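# Slide the tape roll onto the rod with two hands

## Task

Get the roll of tape threaded onto the rod so that it stays there by itself; holding it in place with the robot does not count. Anything the robot is still touching at the end must not drop by more than roughly a fingernail's width once released, and no motor of either hand may still show moving in hand_stopped_by at the end. Do not push or knock anything off the table.

## Robot and tools

Robot: a humanoid upper body on a stand past the table's near (-x) edge, with two arms. left_arm ends in a five-finger left hand, right_arm in a mirror-image right hand. Each arm is steered by its hand point: a spot 0.05 m in front of the palm, where the index pad would meet the thumb tip in a pinch.

Scene frame (used in results): table top is z = 0, +z up, +x away from the robot across the table, +y toward the robot's left. The table's near edge is at x = 0.18 m. Shoulders sit about 0.28 m above the pelvis (which is 0.01 to 0.14 m above the table), 0.06 m toward +x, and 0.10 m to either side. A hand point cannot get more than 0.62 m from its shoulder. Printed positions can be off, more so at full reach. The body may be slightly turned or tilted.

Hand point axes: +z runs along the straightened fingers, +y points out of the palm, and +x runs across the palm. On the right hand +x goes away from the thumb; on the left hand +x goes toward the thumb. Straight fingers extend 0.06 to 0.07 m past the point. A wrist bracket on the little-finger side protrudes and can collide with things.

Row layout (shared by execute_actions and move): one flat list of 28 numbers covering both arms, even if only one moves. Order: left_arm/dx, dy, dz, rx, ry, rz, then left_gripper/little, ring, middle, index, thumb_bend, thumb_turn, force_limit, speed, then the same 14 for right_arm/ and right_gripper/. All values lie in [-1, 1].

Arm numbers dx..rz: an offset, not a pose, expressed in that hand point's own axes and measured from its pose at the start of the action (for a call's first action, the last pose a result reported). Every row in an action is measured from that same start, not from the row before. Scale: 1.0 = 0.6 m of travel or 180 degrees. rx, ry, rz form a single rotation vector. Each control step clips the command to within 70 mm and 16 degrees of the measured pose, so big offsets may need several actions; after an action the arm only continues to its last clipped pose.

Hand numbers: little, ring, middle, index and thumb_bend are targets with +1 straight/open and -1 fully curled/closed. thumb_turn +1 puts the thumb beside the palm, -1 in front of it facing the fingers. A pinch is roughly index -0.22, thumb_bend -0.75, thumb_turn -0.57. force_limit maps -1..+1 to about 0..10 N fingertip force (0..15 N for the two thumb motors) at which a closing motor stops; it never limits opening. speed maps -1..+1 to near zero..full (full stroke in 0.6 s). For a gentle grip close at speed -0.9 or lower. No hand value means 'unchanged': to keep a hand as is, resend the eight numbers last executed for it, or before any, its hand_measured six plus hand_force_limit and hand_speed. A motor only starts when its target changes by at least 0.01. With the thumb turned fully in front, the whole hand can wrap objects 0.035 to 0.08 m across, object lying across the palm on the wrist side; turn the thumb before reaching the object.

Tools:
- execute_actions(actions): a list of actions; each action is a table of up to 15 rows, one row per 1/30 s step; a shorter table repeats its last row to fill 15 steps. An empty list just returns state and images.
- move(target, speed, blocking): target is one 28-number row; its arm offsets are taken from the last reported pose and each hand point travels a straight line to it, both arms finishing together within 0.5 to 10 s. Hand numbers are sent at the start. speed is m/s, 0.002 to 0.5 (default 0.25; turning up to twice that in rad/s). Paths ignore obstacles and the other arm; faster touches hit harder and targets set deeper past contact press harder. blocking=false returns after 0.5 s while the move continues; use wait(0) to check, and send wait or stop before any new execute_actions or move.
- wait(seconds): 0 to 10 s, arms hold their last command; ends early if a running move finishes.
- stop(): brakes a running move; needs room.
- zoom_image(camera, region): camera is cam_high (896x504), cam_left_wrist or cam_right_wrist (616x616); region [x0, y0, x1, y1] in pixels, at most 504x504.
- show_instructions(): shows the reference images.
- finished_scene(scene): ends the scene after the last command is held; irreversible.

Results: a state line `left_arm: …` | `right_arm: …` with end_effector_position (m) and end_effector_quat_wxyz in the scene frame; 'Hand target' lines showing where each arm is being driven; hand_measured (positions on the target scale), hand_stopped_by (moving, target, force, stalled or fault), hand_load_n (fingertip load, positive pushing open; near 0 means the grip is lost), hand_force_limit and hand_speed. A move adds a 'move:' line giving the ending (done, off_target, moving, held, fault) and limits (paced = pose clipped; held = steps blocked, after which the arm may suddenly speed up), plus each hand point's distance from its target. 'pose unreachable' means a clearance check altered that arm's command.

Cautions: do not let the arms hit or press on each other (any part, fingers included). Contact torque reaching a joint limit (23.7 N m, but 4.75 N m for wrist pitch and yaw, including held weight) stops that arm for 10 s and skips the rest of the call. Motors heat while loaded: MOTOR HOT warns from 90 °C, and at 120 °C the arm drops. Avoid drops, slams and hard pushes, and keep objects on the table; loose objects may occasionally get nudged. Before finishing, release the tape so it rests on the rod on its own and make sure no hand motor reads moving. The robot keeps executing its last command while you think.

Each tool is called after ">>>" by a JSON object that holds its "name" and its "arguments", one argument or row to a line.

## Session

>>> {"name": "execute_actions", "arguments": {
  "actions": []
}}

Scene clock: 0.00 s.
left_arm: end_effector_position=(+0.1139, +0.1600, +0.5019) hand_measured=(+1.000, +1.000, +1.000, +1.000, +1.000, +1.000) hand_load_n=(+0.0, +0.0, +0.0, +0.0, +0.0, +0.0) hand_stopped_by=(target, target, target, target, target, target) hand_force_limit=0.00 hand_speed=-0.80 end_effector_quat_wxyz=(+0.022, +0.019, -0.134, +0.991) | right_arm: end_effector_position=(+0.1914, -0.0654, +0.4545) hand_measured=(+1.000, +1.000, +1.000, +1.000, +1.000, +1.000) hand_load_n=(+0.0, +0.0, +0.0, +0.0, +0.0, +0.0) hand_stopped_by=(target, target, target, target, target, target) hand_force_limit=0.00 hand_speed=-0.80 end_effector_quat_wxyz=(+0.959, -0.247, +0.127, +0.052)
Joint positions: left_arm=[-0.188  0.555  0.208 -0.511 -0.674 -0.992 -0.334] | right_arm=[ 0.055 -0.464 -0.302 -0.474  0.435 -0.978  0.362]
Joint velocities: left_arm=[-0.015 -0.009  0.006  0.006  0.     0.     0.   ] | right_arm=[-0.017  0.     0.    -0.005  0.009  0.     0.   ]
Hand target (left_arm): +0.114, +0.160, +0.502; +0.022, +0.019, -0.134, +0.991
Hand target (right_arm): +0.191, -0.065, +0.455; +0.959, -0.247, +0.127, +0.052

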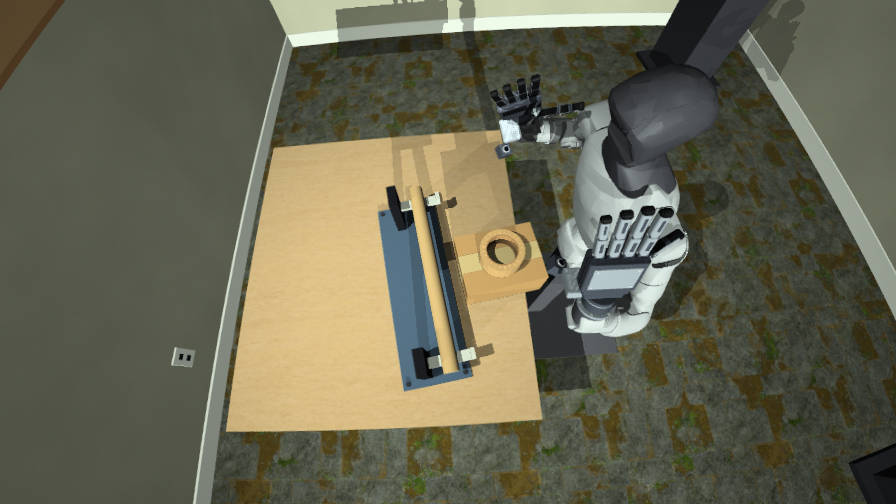

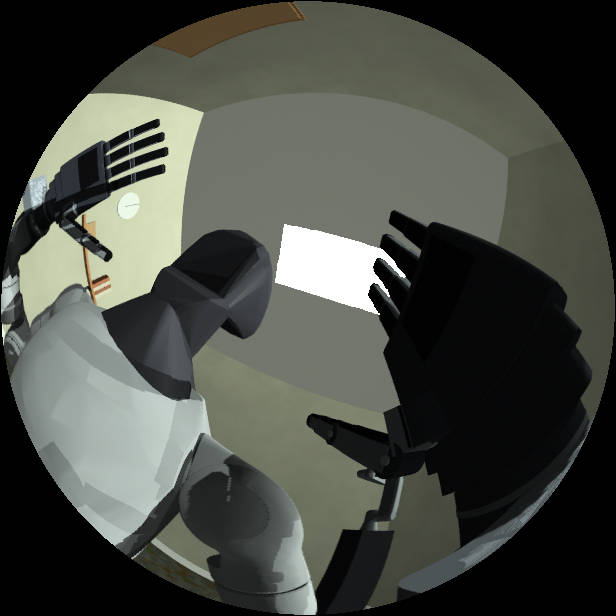

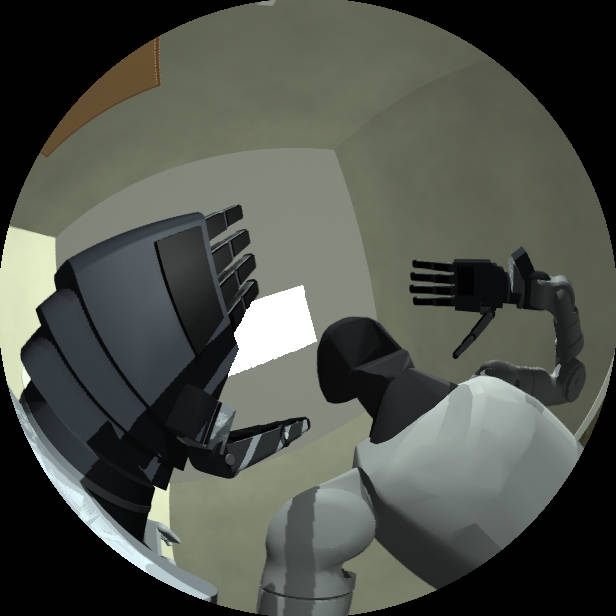

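>>> {"name": "move", "arguments": {
  "target": [-0.457,-0.035,-0.44,-0.306,-0.423,0.437,1,1,1,1,1,-1,1,0,0.36,-0.072,-0.19,-0.194,0.411,-0.324,1,1,1,1,1,-1,1,0]
}}

>>> {"name": "move", "arguments": {
  "target": [0,0,0,0,0,0,1,1,1,1,1,-1,1,0,0,0,0,0,-0.25,0,1,1,1,1,1,-1,1,0]
}}

>>> {"name": "move", "arguments": {
  "target": [0,0,0,0,0,0,1,1,1,1,1,-1,1,0,0,0,0,0,0,0.5,1,1,1,1,1,-1,1,0]
}}

Scene clock: 23.53 s.
left_arm: end_effector_position=(+0.3795, +0.2508, +0.2513) hand_measured=(+1.000, +1.000, +1.000, +1.000, +1.000, -1.000) hand_load_n=(+0.0, +0.0, +0.0, +0.0, +0.0, +0.0) hand_stopped_by=(target, target, target, target, target, target) hand_force_limit=1.00 hand_speed=0.00 end_effector_quat_wxyz=(+0.637, -0.451, +0.459, -0.424) | right_arm: end_effector_position=(+0.3809, -0.1421, +0.3057) hand_measured=(+1.000, +1.000, +1.000, +1.000, +1.000, -1.000) hand_load_n=(+0.0, +0.0, +0.0, +0.0, +0.0, +0.0) hand_stopped_by=(target, target, target, target, target, target) hand_force_limit=1.00 hand_speed=0.00 end_effector_quat_wxyz=(+0.491, -0.522, +0.513, -0.473)
Joint positions: left_arm=[-0.237  0.012  0.408 -0.53   1.639 -0.358 -0.345] | right_arm=[-0.007 -1.142 -0.062 -1.031 -0.742  1.011  0.566]
Joint velocities: left_arm=[-0.002  0.    -0.012  0.003  0.012  0.001  0.   ] | right_arm=[-0.017 -0.008  0.028 -0.023 -0.011  0.038  0.   ]
Hand target (left_arm): +0.379, +0.251, +0.250; +0.637, -0.452, +0.459, -0.423
Hand target (right_arm): +0.381, -0.142, +0.306; +0.491, -0.522, +0.512, -0.474
Off the commanded pose (left_arm): 0.015 m, 4 deg.
Off the commanded pose (right_arm): 0.017 m, 4 deg.
joint sent to its limit (left arm) — the command would take joint 2 (shoulder roll) past its lower limit, so that joint was sent only as far as its limit.
move: off_target (left_arm, right_arm)

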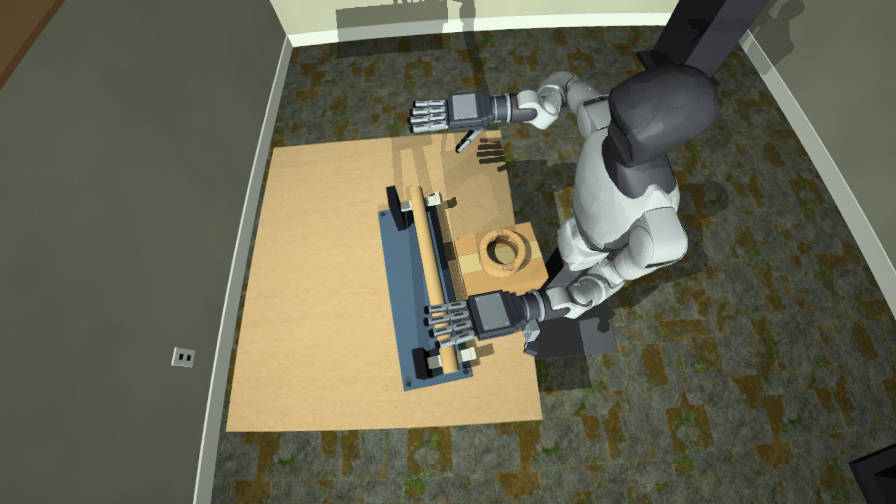

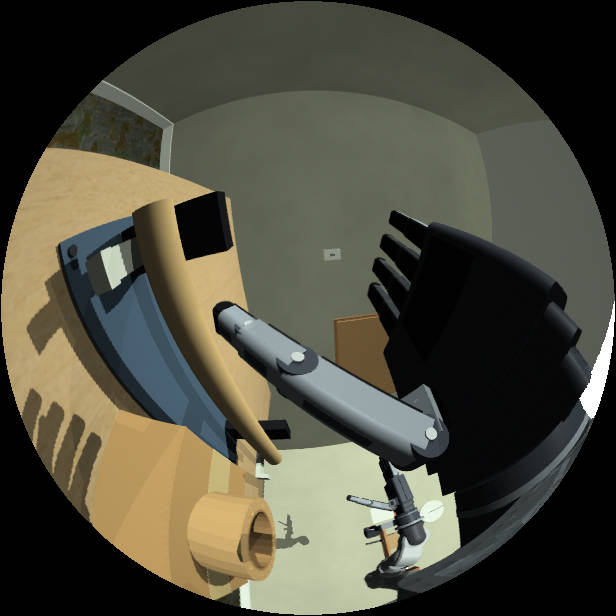

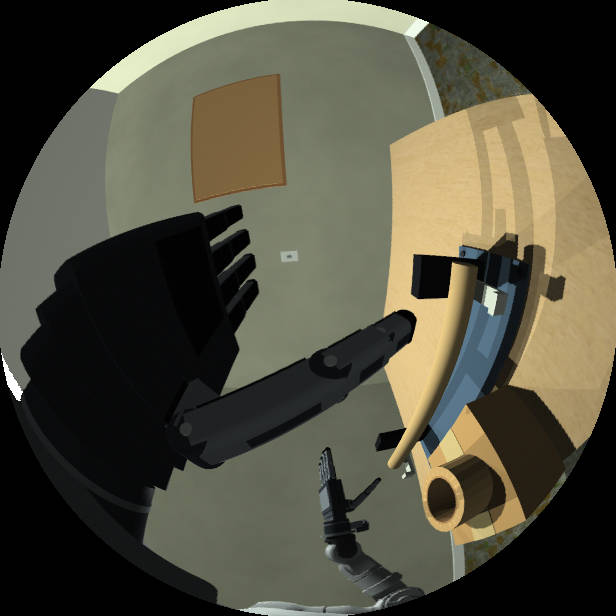

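Scene clock: 25.63 s.
left_arm: end_effector_position=(+0.3795, +0.2508, +0.2513) hand_measured=(+1.000, +1.000, +1.000, +1.000, +1.000, -1.000) hand_load_n=(+0.0, +0.0, +0.0, +0.0, +0.0, +0.0) hand_stopped_by=(target, target, target, target, target, target) hand_force_limit=1.00 hand_speed=0.00 end_effector_quat_wxyz=(+0.637, -0.451, +0.459, -0.424) | right_arm: end_effector_position=(+0.3786, -0.1426, +0.3111) hand_measured=(+1.000, +1.000, +1.000, +1.000, +1.000, -1.000) hand_load_n=(+0.0, +0.0, +0.0, +0.0, +0.0, +0.0) hand_stopped_by=(target, target, target, target, target, target) hand_force_limit=1.00 hand_speed=0.00 end_effector_quat_wxyz=(+0.654, -0.661, +0.273, -0.247)
Joint positions: left_arm=[-0.237  0.012  0.408 -0.53   1.639 -0.358 -0.345] | right_arm=[-0.222 -1.254 -0.247  0.396 -0.099 -1.031  0.323]
Joint velocities: left_arm=[ 0.003 -0.009  0.008 -0.008 -0.002  0.     0.   ] | right_arm=[-0.006  0.     0.014  0.002 -0.005 -0.01   0.005]
Hand target (left_arm): +0.379, +0.251, +0.251; +0.637, -0.451, +0.459, -0.424
Hand target (right_arm): +0.378, -0.142, +0.312; +0.654, -0.661, +0.273, -0.246
Off the commanded pose (left_arm): 0.000 m, 0 deg.
Off the commanded pose (right_arm): 0.006 m, 2 deg.
move: off_target (right_arm)

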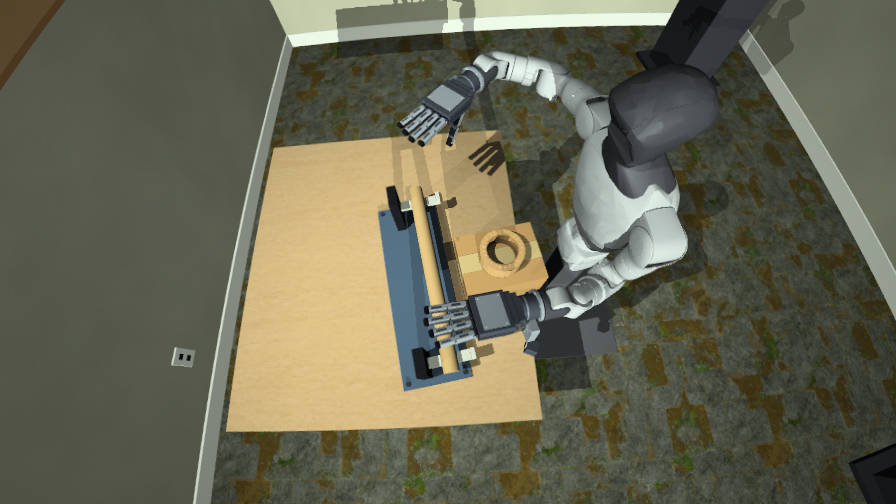

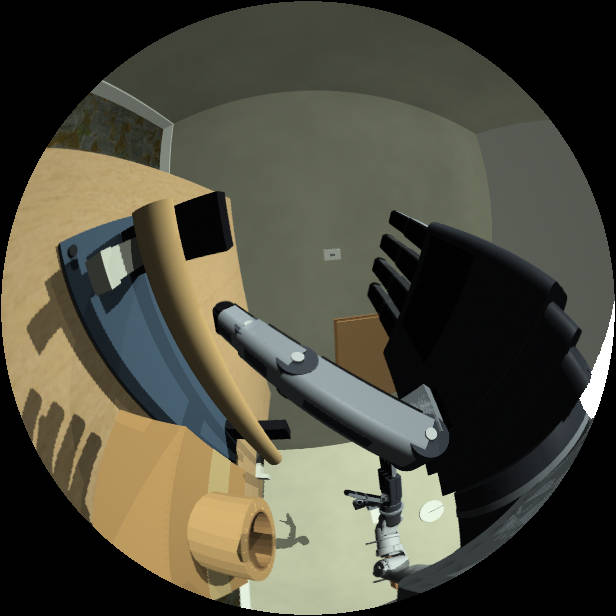

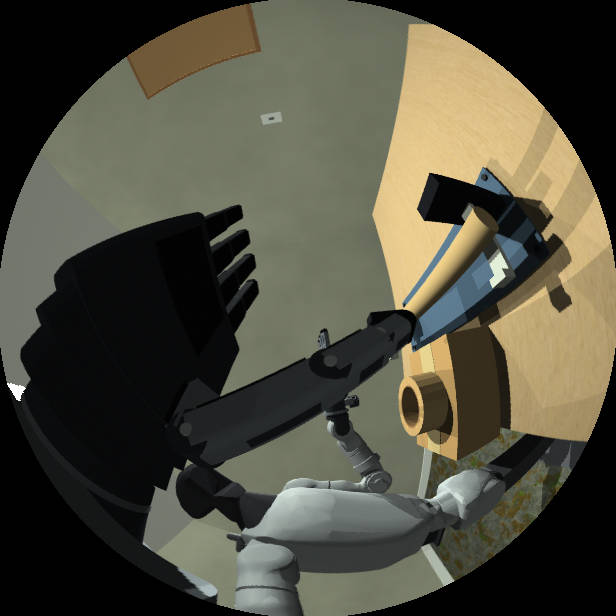

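Scene clock: 29.13 s.
left_arm: end_effector_position=(+0.3795, +0.2508, +0.2513) hand_measured=(+1.000, +1.000, +1.000, +1.000, +1.000, -1.000) hand_load_n=(+0.0, +0.0, +0.0, +0.0, +0.0, +0.0) hand_stopped_by=(target, target, target, target, target, target) hand_force_limit=1.00 hand_speed=0.00 end_effector_quat_wxyz=(+0.637, -0.451, +0.459, -0.424) | right_arm: end_effector_position=(+0.3791, -0.1448, +0.3184) hand_measured=(+1.000, +1.000, +1.000, +1.000, +1.000, -1.000) hand_load_n=(+0.0, +0.0, +0.0, +0.0, +0.0, +0.0) hand_stopped_by=(target, target, target, target, target, target) hand_force_limit=1.00 hand_speed=0.00 end_effector_quat_wxyz=(+0.653, -0.273, +0.646, +0.287)
Joint positions: left_arm=[-0.237  0.012  0.408 -0.53   1.639 -0.358 -0.345] | right_arm=[-0.241 -1.095  0.042  0.45   1.185 -0.185  0.987]
Joint velocities: left_arm=[0.003 0.009 0.014 0.    0.006 0.    0.   ] | right_arm=[ 0.003 -0.003 -0.006 -0.011  0.003  0.    -0.003]
Hand target (left_arm): +0.379, +0.251, +0.251; +0.637, -0.451, +0.459, -0.424
Hand target (right_arm): +0.379, -0.145, +0.319; +0.654, -0.269, +0.646, +0.288
Off the commanded pose (left_arm): 0.000 m, 0 deg.
Off the commanded pose (right_arm): 0.008 m, 3 deg.
move: off_target (right_arm)

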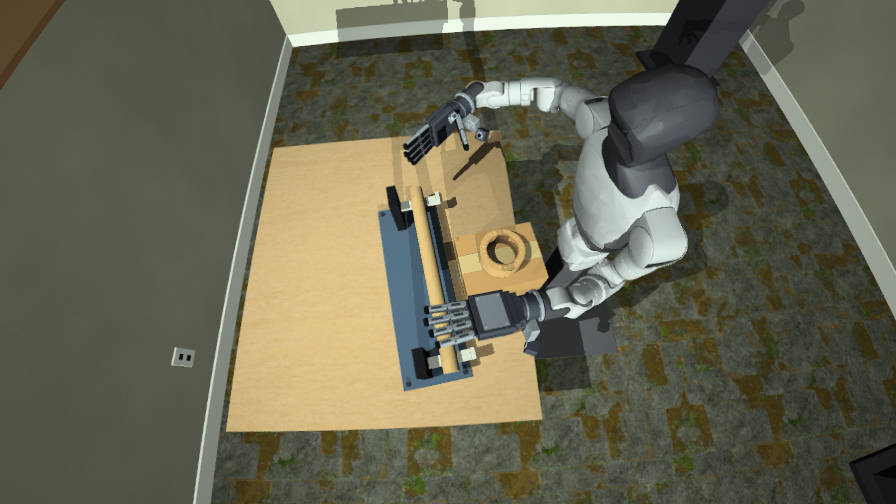

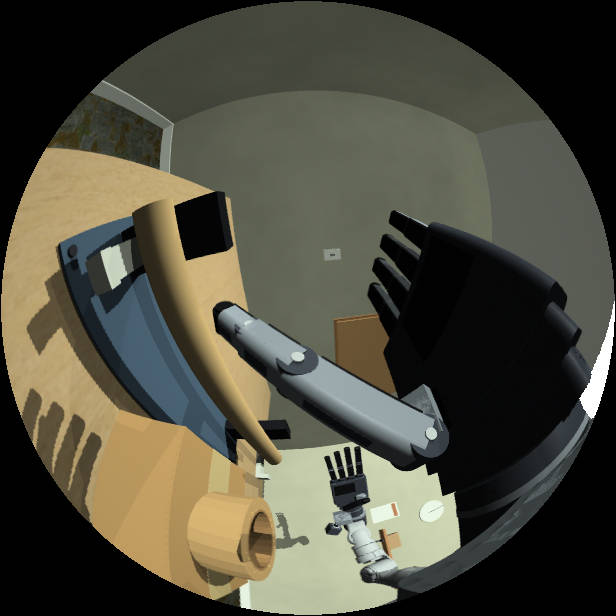

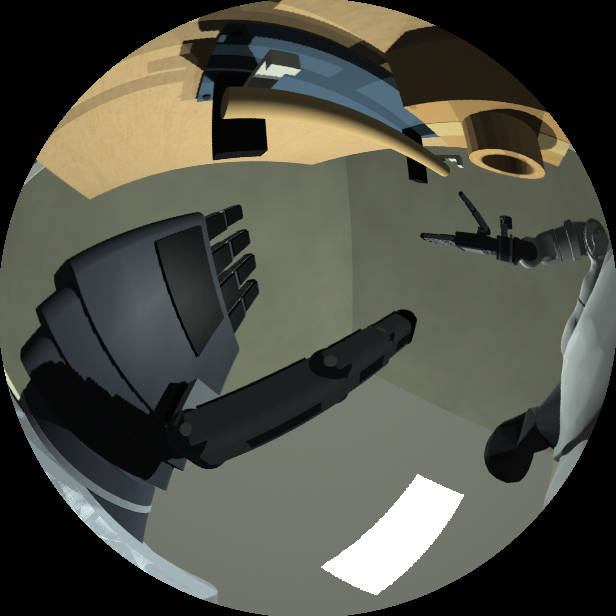

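>>> {"name": "move", "arguments": {
  "target": [-0.15,0,0,0,0,0,1,1,1,1,1,-1,1,0,0,0,0,0,0,-0.5,1,1,1,1,1,-1,1,0],
  "speed": 0.4
}}

>>> {"name": "move", "arguments": {
  "target": [0,0,0,0,0,0,1,1,1,1,1,-1,1,0,0,0,0,0,0,-0.5,1,1,1,1,1,-1,1,0]
}}

Scene clock: 38.57 s.
left_arm: end_effector_position=(+0.3631, +0.3353, +0.2744) hand_measured=(+1.000, +1.000, +1.000, +1.000, +1.000, -1.000) hand_load_n=(+0.0, +0.0, +0.0, +0.0, +0.0, +0.0) hand_stopped_by=(target, target, target, target, target, target) hand_force_limit=1.00 hand_speed=0.00 end_effector_quat_wxyz=(+0.640, -0.448, +0.458, -0.425) | right_arm: end_effector_position=(+0.3780, -0.1421, +0.3105) hand_measured=(+1.000, +1.000, +1.000, +1.000, +1.000, -1.000) hand_load_n=(+0.0, +0.0, +0.0, +0.0, +0.0, +0.0) hand_stopped_by=(target, target, target, target, target, target) hand_force_limit=1.00 hand_speed=0.00 end_effector_quat_wxyz=(+0.652, -0.664, +0.271, -0.246)
Joint positions: left_arm=[-0.268  0.384  0.681 -0.315  1.246 -0.475 -0.362] | right_arm=[-0.228 -1.251 -0.248  0.398 -0.102 -1.038  0.332]
Joint velocities: left_arm=[-0.006 -0.008 -0.003  0.003 -0.003  0.     0.   ] | right_arm=[-0.006 -0.002 -0.028 -0.009 -0.006  0.01  -0.009]
Hand target (left_arm): +0.363, +0.335, +0.276; +0.640, -0.446, +0.457, -0.428
Hand target (right_arm): +0.378, -0.142, +0.310; +0.652, -0.664, +0.271, -0.247
Off the commanded pose (left_arm): 0.006 m, 0 deg.
Off the commanded pose (right_arm): 0.008 m, 3 deg.
move: off_target (left_arm, right_arm)

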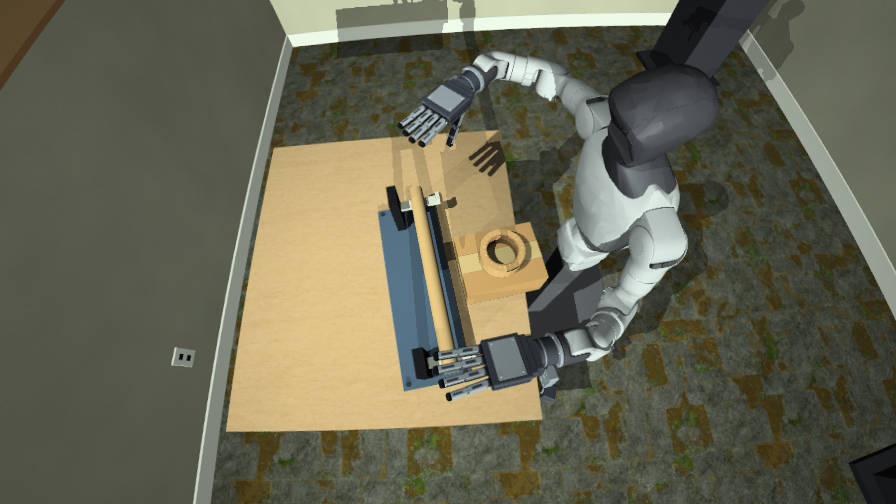

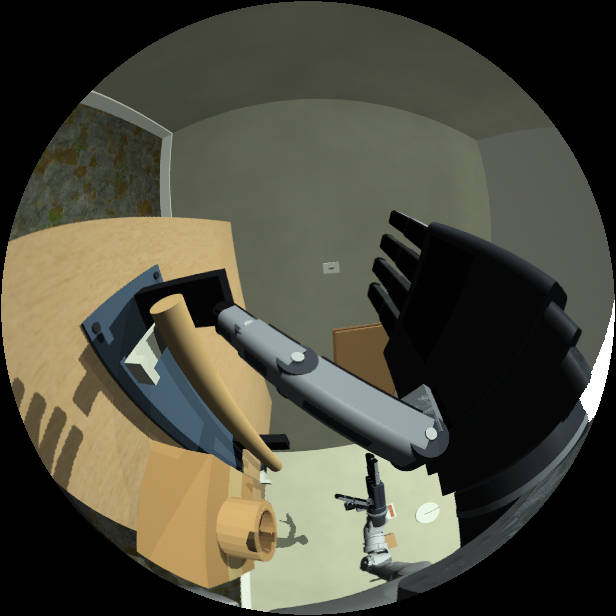

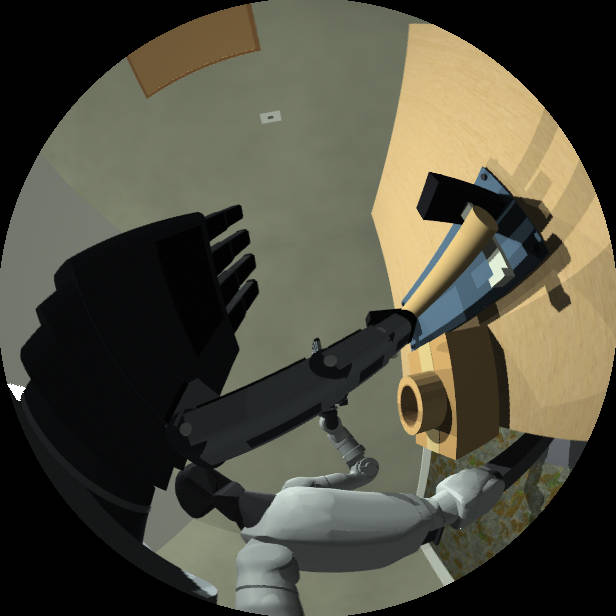

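Scene clock: 42.20 s.
left_arm: end_effector_position=(+0.3631, +0.3353, +0.2744) hand_measured=(+1.000, +1.000, +1.000, +1.000, +1.000, -1.000) hand_load_n=(+0.0, +0.0, +0.0, +0.0, +0.0, +0.0) hand_stopped_by=(target, target, target, target, target, target) hand_force_limit=1.00 hand_speed=0.00 end_effector_quat_wxyz=(+0.640, -0.448, +0.458, -0.425) | right_arm: end_effector_position=(+0.3838, -0.1531, +0.3090) hand_measured=(+1.000, +1.000, +1.000, +1.000, +1.000, -1.000) hand_load_n=(+0.0, +0.0, +0.0, +0.0, +0.0, +0.0) hand_stopped_by=(target, target, target, target, target, target) hand_force_limit=1.00 hand_speed=0.00 end_effector_quat_wxyz=(-0.273, +0.673, +0.252, +0.640)
Joint positions: left_arm=[-0.268  0.384  0.681 -0.315  1.246 -0.475 -0.362] | right_arm=[ 0.211 -0.902 -0.632 -0.608 -1.949 -0.483 -0.462]
Joint velocities: left_arm=[0.009 0.005 0.    0.02  0.008 0.    0.   ] | right_arm=[ 0.02  -0.009  0.021  0.012 -0.005  0.047  0.001]
Hand target (left_arm): +0.363, +0.335, +0.274; +0.640, -0.448, +0.458, -0.425
Hand target (right_arm): +0.384, -0.154, +0.308; -0.269, +0.675, +0.252, +0.639
Off the commanded pose (left_arm): 0.000 m, 0 deg.
Off the commanded pose (right_arm): 0.013 m, 4 deg.
joint sent to its limit (right arm) — the command would take joint 5 (wrist roll) past its lower limit, so that joint was sent only as far as its limit.
move: off_target (right_arm)

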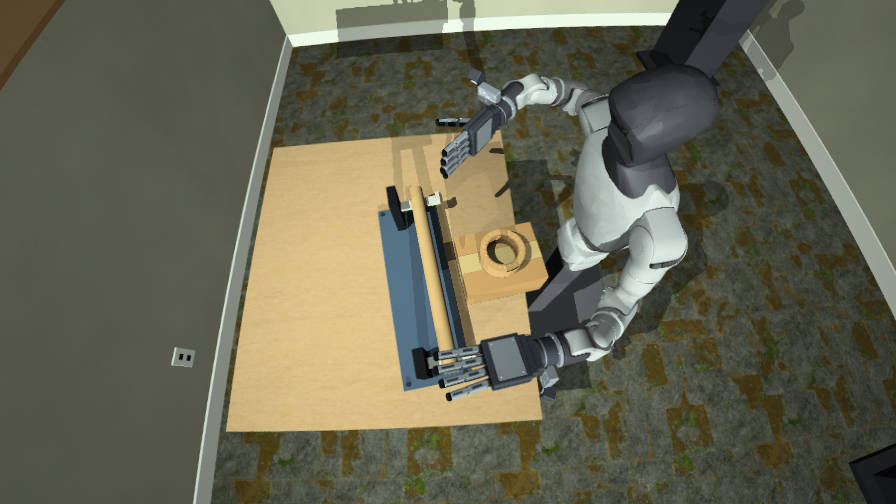

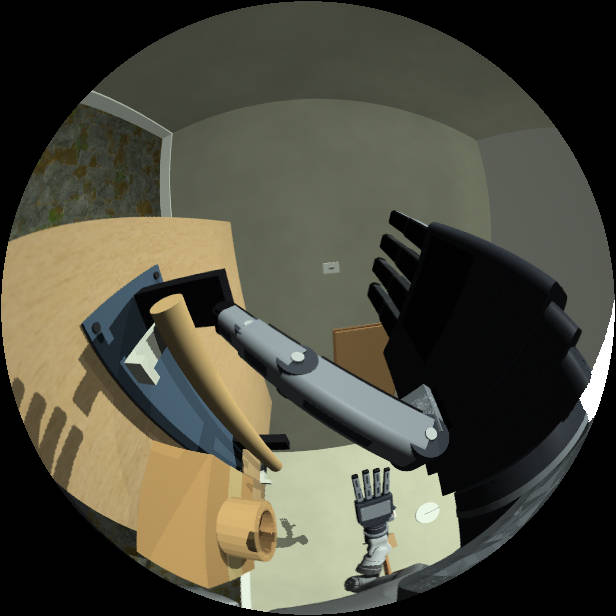

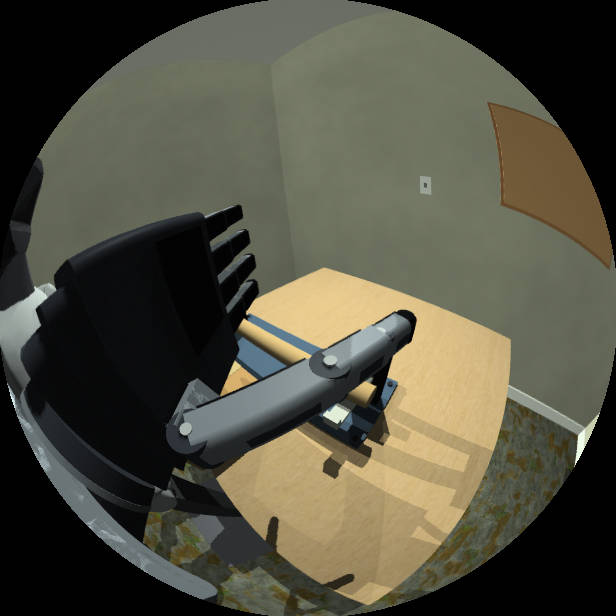

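>>> {"name": "execute_actions", "arguments": {
  "actions": []
}}

Scene clock: 56.57 s.
left_arm: end_effector_position=(+0.3631, +0.3353, +0.2744) hand_measured=(+1.000, +1.000, +1.000, +1.000, +1.000, -1.000) hand_load_n=(+0.0, +0.0, +0.0, +0.0, +0.0, +0.0) hand_stopped_by=(target, target, target, target, target, target) hand_force_limit=1.00 hand_speed=0.00 end_effector_quat_wxyz=(+0.640, -0.448, +0.458, -0.425) | right_arm: end_effector_position=(+0.3839, -0.1531, +0.3091) hand_measured=(+1.000, +1.000, +1.000, +1.000, +1.000, -1.000) hand_load_n=(+0.0, +0.0, +0.0, +0.0, +0.0, +0.0) hand_stopped_by=(target, target, target, target, target, target) hand_force_limit=1.00 hand_speed=0.00 end_effector_quat_wxyz=(-0.273, +0.673, +0.252, +0.640)
Joint positions: left_arm=[-0.268  0.384  0.681 -0.315  1.246 -0.475 -0.362] | right_arm=[ 0.212 -0.902 -0.631 -0.608 -1.949 -0.481 -0.462]
Joint velocities: left_arm=[ 0.    -0.002 -0.005 -0.002  0.012  0.     0.   ] | right_arm=[-0.014  0.     0.012  0.     0.006  0.     0.   ]
Hand target (left_arm): +0.363, +0.335, +0.274; +0.640, -0.448, +0.458, -0.425
Hand target (right_arm): +0.384, -0.154, +0.308; -0.269, +0.675, +0.252, +0.639
Off the commanded pose (left_arm): 0.000 m, 0 deg.
Off the commanded pose (right_arm): 0.013 m, 4 deg.

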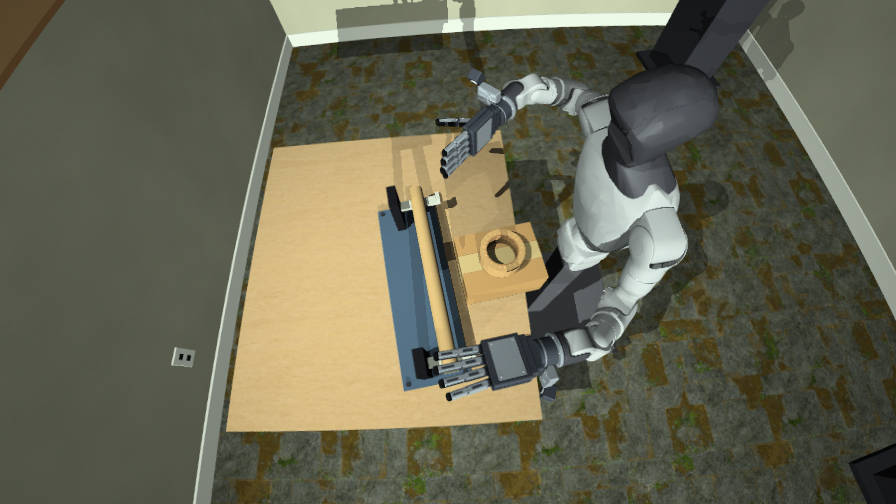

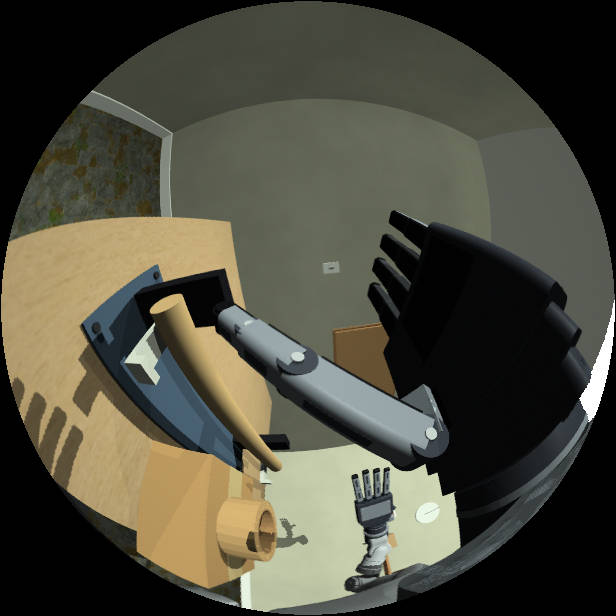

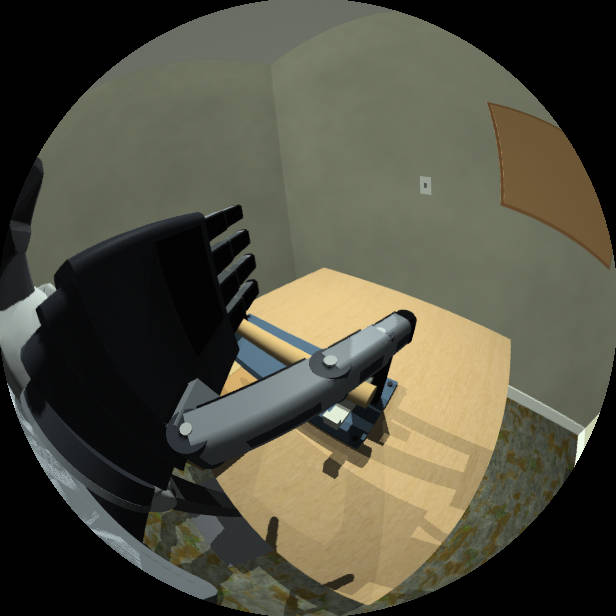

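>>> {"name": "move", "arguments": {
  "target": [0,0,0,0,0,0,1,1,1,1,1,-1,1,0,-0.1,-0.2,-0.12,0.2,0,0,1,1,1,1,1,-1,1,0],
  "speed": 0.15
}}

Scene clock: 79.63 s.
left_arm: end_effector_position=(+0.3631, +0.3353, +0.2744) hand_measured=(+1.000, +1.000, +1.000, +1.000, +1.000, -1.000) hand_load_n=(+0.0, +0.0, +0.0, +0.0, +0.0, +0.0) hand_stopped_by=(target, target, target, target, target, target) hand_force_limit=1.00 hand_speed=0.00 end_effector_quat_wxyz=(+0.640, -0.448, +0.458, -0.425) | right_arm: end_effector_position=(+0.2532, -0.1184, +0.2622) hand_measured=(+1.000, +1.000, +1.000, +1.000, +1.000, -1.000) hand_load_n=(+0.0, +0.0, +0.0, +0.0, +0.0, +0.0) hand_stopped_by=(target, target, target, target, target, target) hand_force_limit=1.00 hand_speed=0.00 end_effector_quat_wxyz=(-0.515, +0.507, +0.441, +0.532)
Joint positions: left_arm=[-0.268  0.384  0.681 -0.315  1.246 -0.475 -0.362] | right_arm=[ 0.497 -0.937 -0.376 -0.191 -1.949  0.187 -1.562]
Joint velocities: left_arm=[-0.003 -0.003  0.005 -0.011  0.009  0.     0.   ] | right_arm=[0.    0.    0.003 0.002 0.    0.014 0.   ]
Hand target (left_arm): +0.363, +0.335, +0.274; +0.640, -0.448, +0.458, -0.425
Hand target (right_arm): +0.252, -0.119, +0.261; +0.515, -0.508, -0.443, -0.530
Off the commanded pose (left_arm): 0.000 m, 0 deg.
Off the commanded pose (right_arm): 0.010 m, 8 deg.
joint sent to its limit (right arm) — the command would take joint 1 (shoulder pitch) past its upper limit and joint 5 (wrist roll) past its lower limit, so those joints were sent only as far as their limits.
move: off_target (right_arm)

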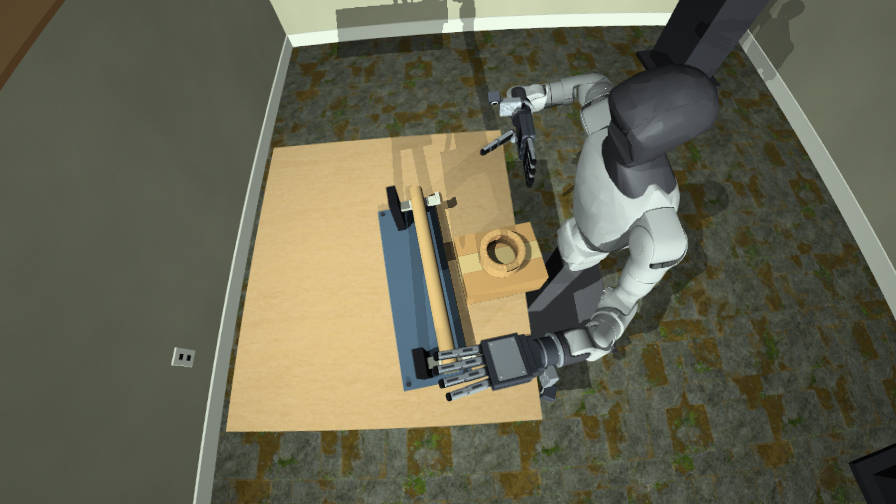

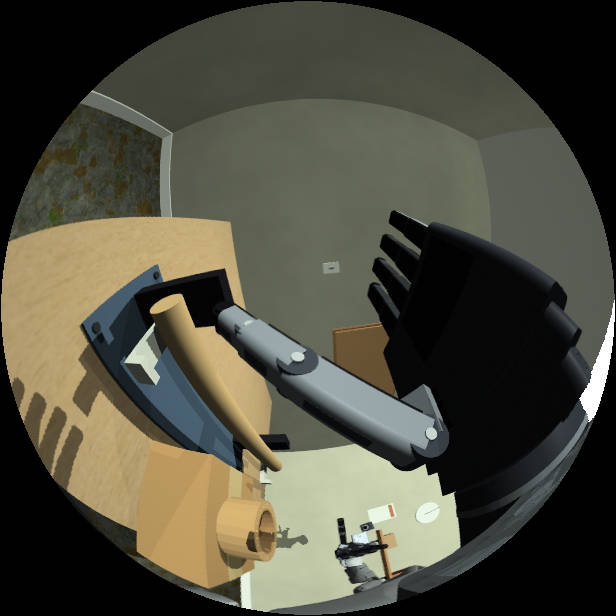

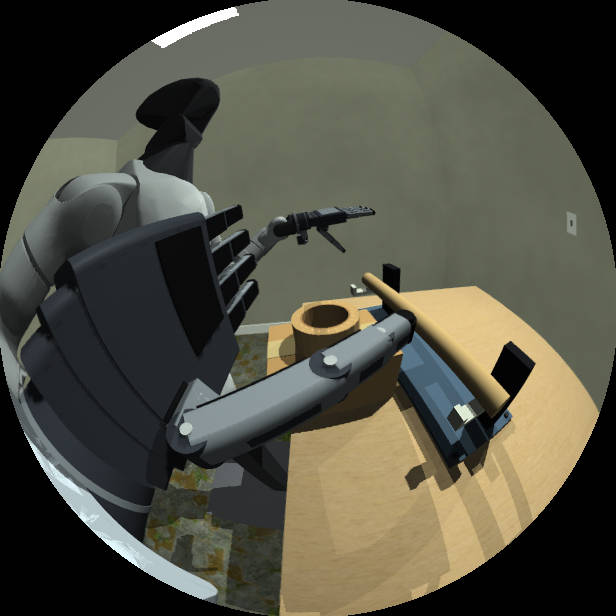

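>>> {"name": "move", "arguments": {
  "target": [0,0,0,0,0,0,1,1,1,1,1,-1,1,0,-0.08,0.03,0.15,-0.08,0,0,1,1,1,1,1,-1,1,0],
  "speed": 0.1
}}

Scene clock: 84.53 s.
left_arm: end_effector_position=(+0.3631, +0.3353, +0.2744) hand_measured=(+1.000, +1.000, +1.000, +1.000, +1.000, -1.000) hand_load_n=(+0.0, +0.0, +0.0, +0.0, +0.0, +0.0) hand_stopped_by=(target, target, target, target, target, target) hand_force_limit=1.00 hand_speed=0.00 end_effector_quat_wxyz=(+0.640, -0.448, +0.458, -0.425) | right_arm: end_effector_position=(+0.2729, -0.0195, +0.2148) hand_measured=(+1.000, +1.000, +1.000, +1.000, +1.000, -1.000) hand_load_n=(+0.0, +0.0, +0.0, +0.0, +0.0, +0.0) hand_stopped_by=(target, target, target, target, target, target) hand_force_limit=1.00 hand_speed=0.00 end_effector_quat_wxyz=(-0.530, +0.561, +0.361, +0.524)
Joint positions: left_arm=[-0.268  0.384  0.681 -0.315  1.246 -0.475 -0.362] | right_arm=[-0.245 -1.398  1.164 -0.335 -1.95   0.913 -0.639]
Joint velocities: left_arm=[ 0.005 -0.021  0.    -0.005 -0.011  0.     0.   ] | right_arm=[-0.278 -0.005  0.374  0.049  0.002  0.197  0.062]
Hand target (left_arm): +0.363, +0.335, +0.274; +0.640, -0.448, +0.458, -0.425
Hand target (right_arm): +0.273, -0.020, +0.214; +0.528, -0.560, -0.364, -0.525
Off the commanded pose (left_arm): 0.000 m, 0 deg.
Off the commanded pose (right_arm): 0.010 m, 12 deg.
joint sent to its limit (right arm) — the command would take joint 5 (wrist roll) past its lower limit, so that joint was sent only as far as its limit.
move: off_target (right_arm)

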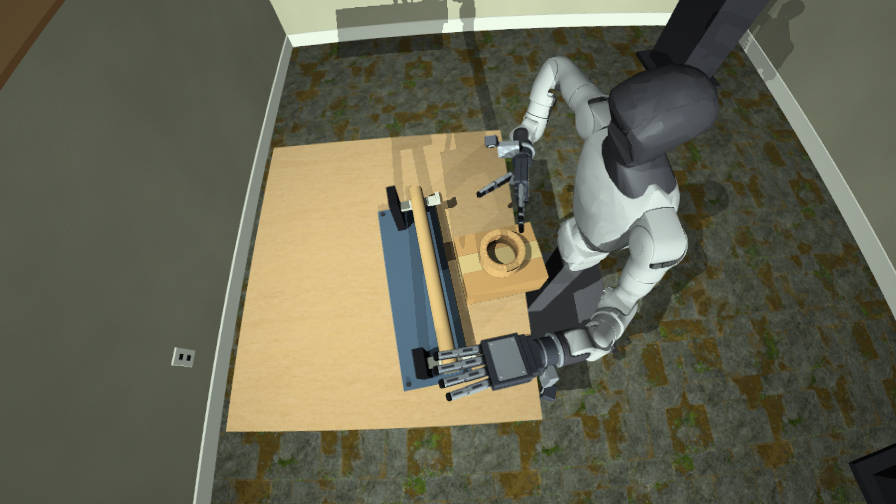

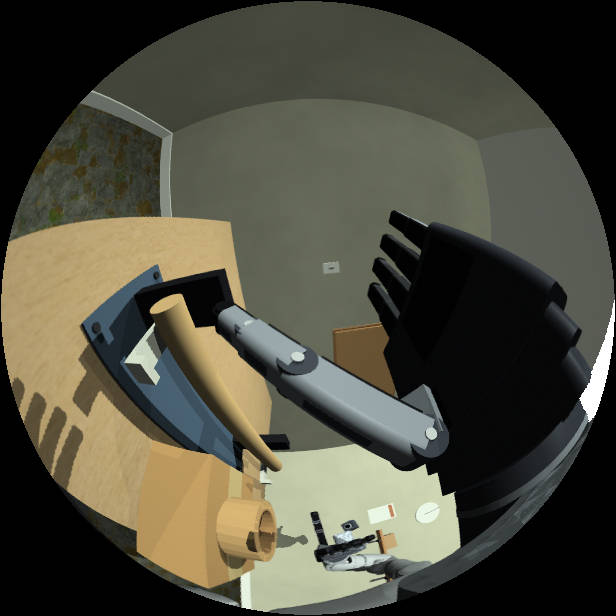

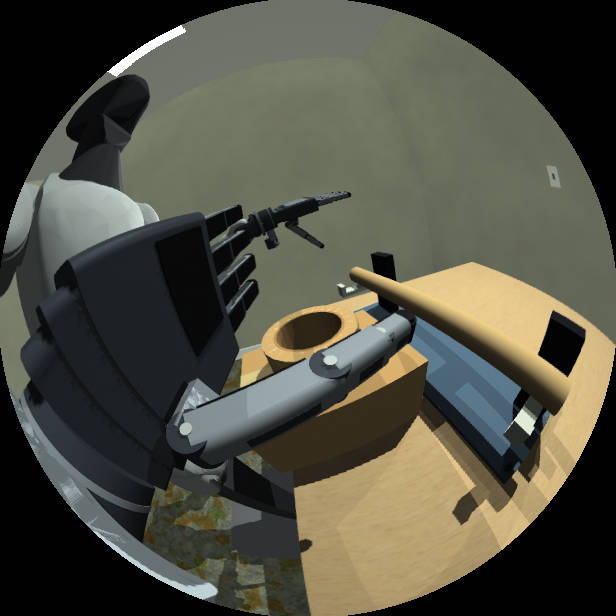

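>>> {"name": "move", "arguments": {
  "target": [0,0,0,0,0,0,1,1,1,1,1,-1,1,0,-0.08,0.0,0.03,0,-0.08,0,1,1,1,1,1,-1,1,0],
  "speed": 0.05
}}

Scene clock: 91.50 s.
left_arm: end_effector_position=(+0.3631, +0.3353, +0.2744) hand_measured=(+1.000, +1.000, +1.000, +1.000, +1.000, -1.000) hand_load_n=(+0.0, +0.0, +0.0, +0.0, +0.0, +0.0) hand_stopped_by=(target, target, target, target, target, target) hand_force_limit=1.00 hand_speed=0.00 end_effector_quat_wxyz=(+0.640, -0.448, +0.458, -0.425) | right_arm: end_effector_position=(+0.2653, +0.0066, +0.1704) hand_measured=(+1.000, +1.000, +1.000, +1.000, +1.000, -1.000) hand_load_n=(+0.0, +0.0, +0.0, +0.0, +0.0, +0.0) hand_stopped_by=(target, target, target, target, target, target) hand_force_limit=1.00 hand_speed=0.00 end_effector_quat_wxyz=(-0.518, +0.627, +0.414, +0.409)
Joint positions: left_arm=[-0.268  0.384  0.681 -0.315  1.246 -0.475 -0.362] | right_arm=[-0.514 -1.392  1.276 -0.398 -1.95   0.524 -0.543]
Joint velocities: left_arm=[ 0.006 -0.006 -0.008  0.009  0.003  0.     0.   ] | right_arm=[ 0.018 -0.008 -0.003 -0.026  0.012 -0.019  0.017]
Hand target (left_arm): +0.363, +0.335, +0.274; +0.640, -0.448, +0.458, -0.425
Hand target (right_arm): +0.264, +0.007, +0.170; -0.518, +0.627, +0.415, +0.407
Off the commanded pose (left_arm): 0.000 m, 0 deg.
Off the commanded pose (right_arm): 0.003 m, 6 deg.
joint sent to its limit (right arm) — the command would take joint 3 (shoulder yaw) past its upper limit and joint 5 (wrist roll) past its lower limit, so those joints were sent only as far as their limits.
move: off_target (right_arm)

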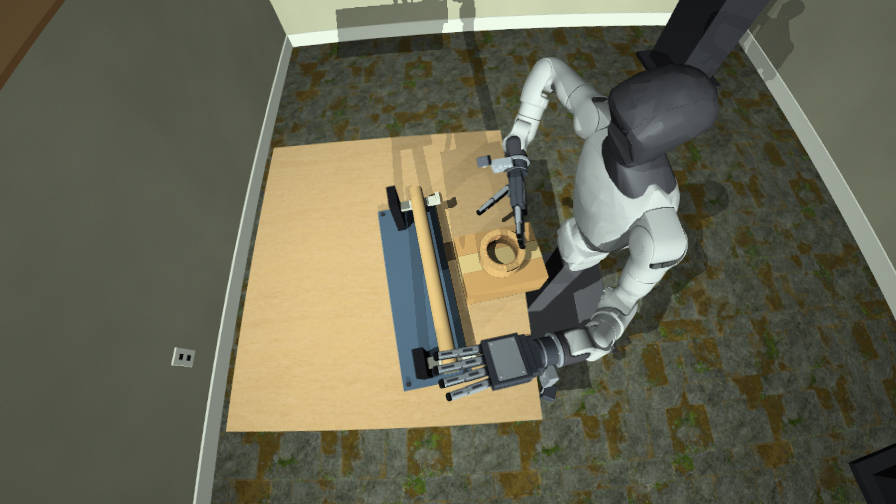

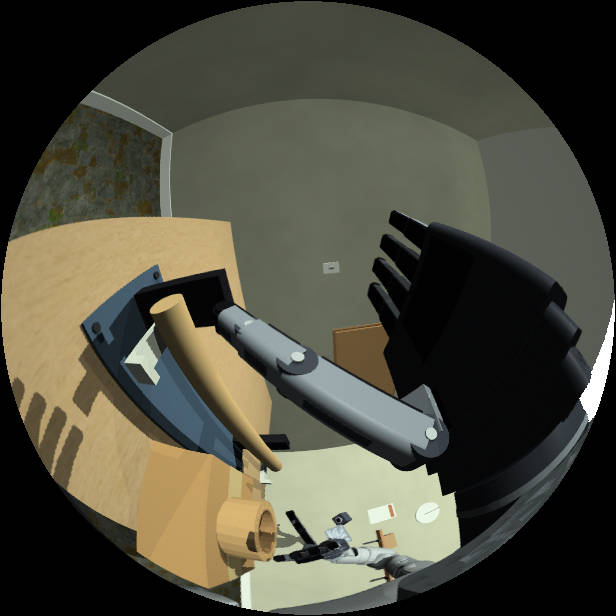

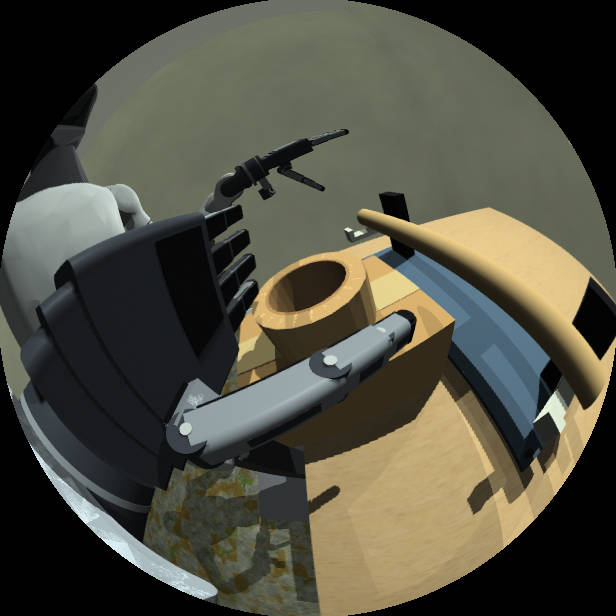

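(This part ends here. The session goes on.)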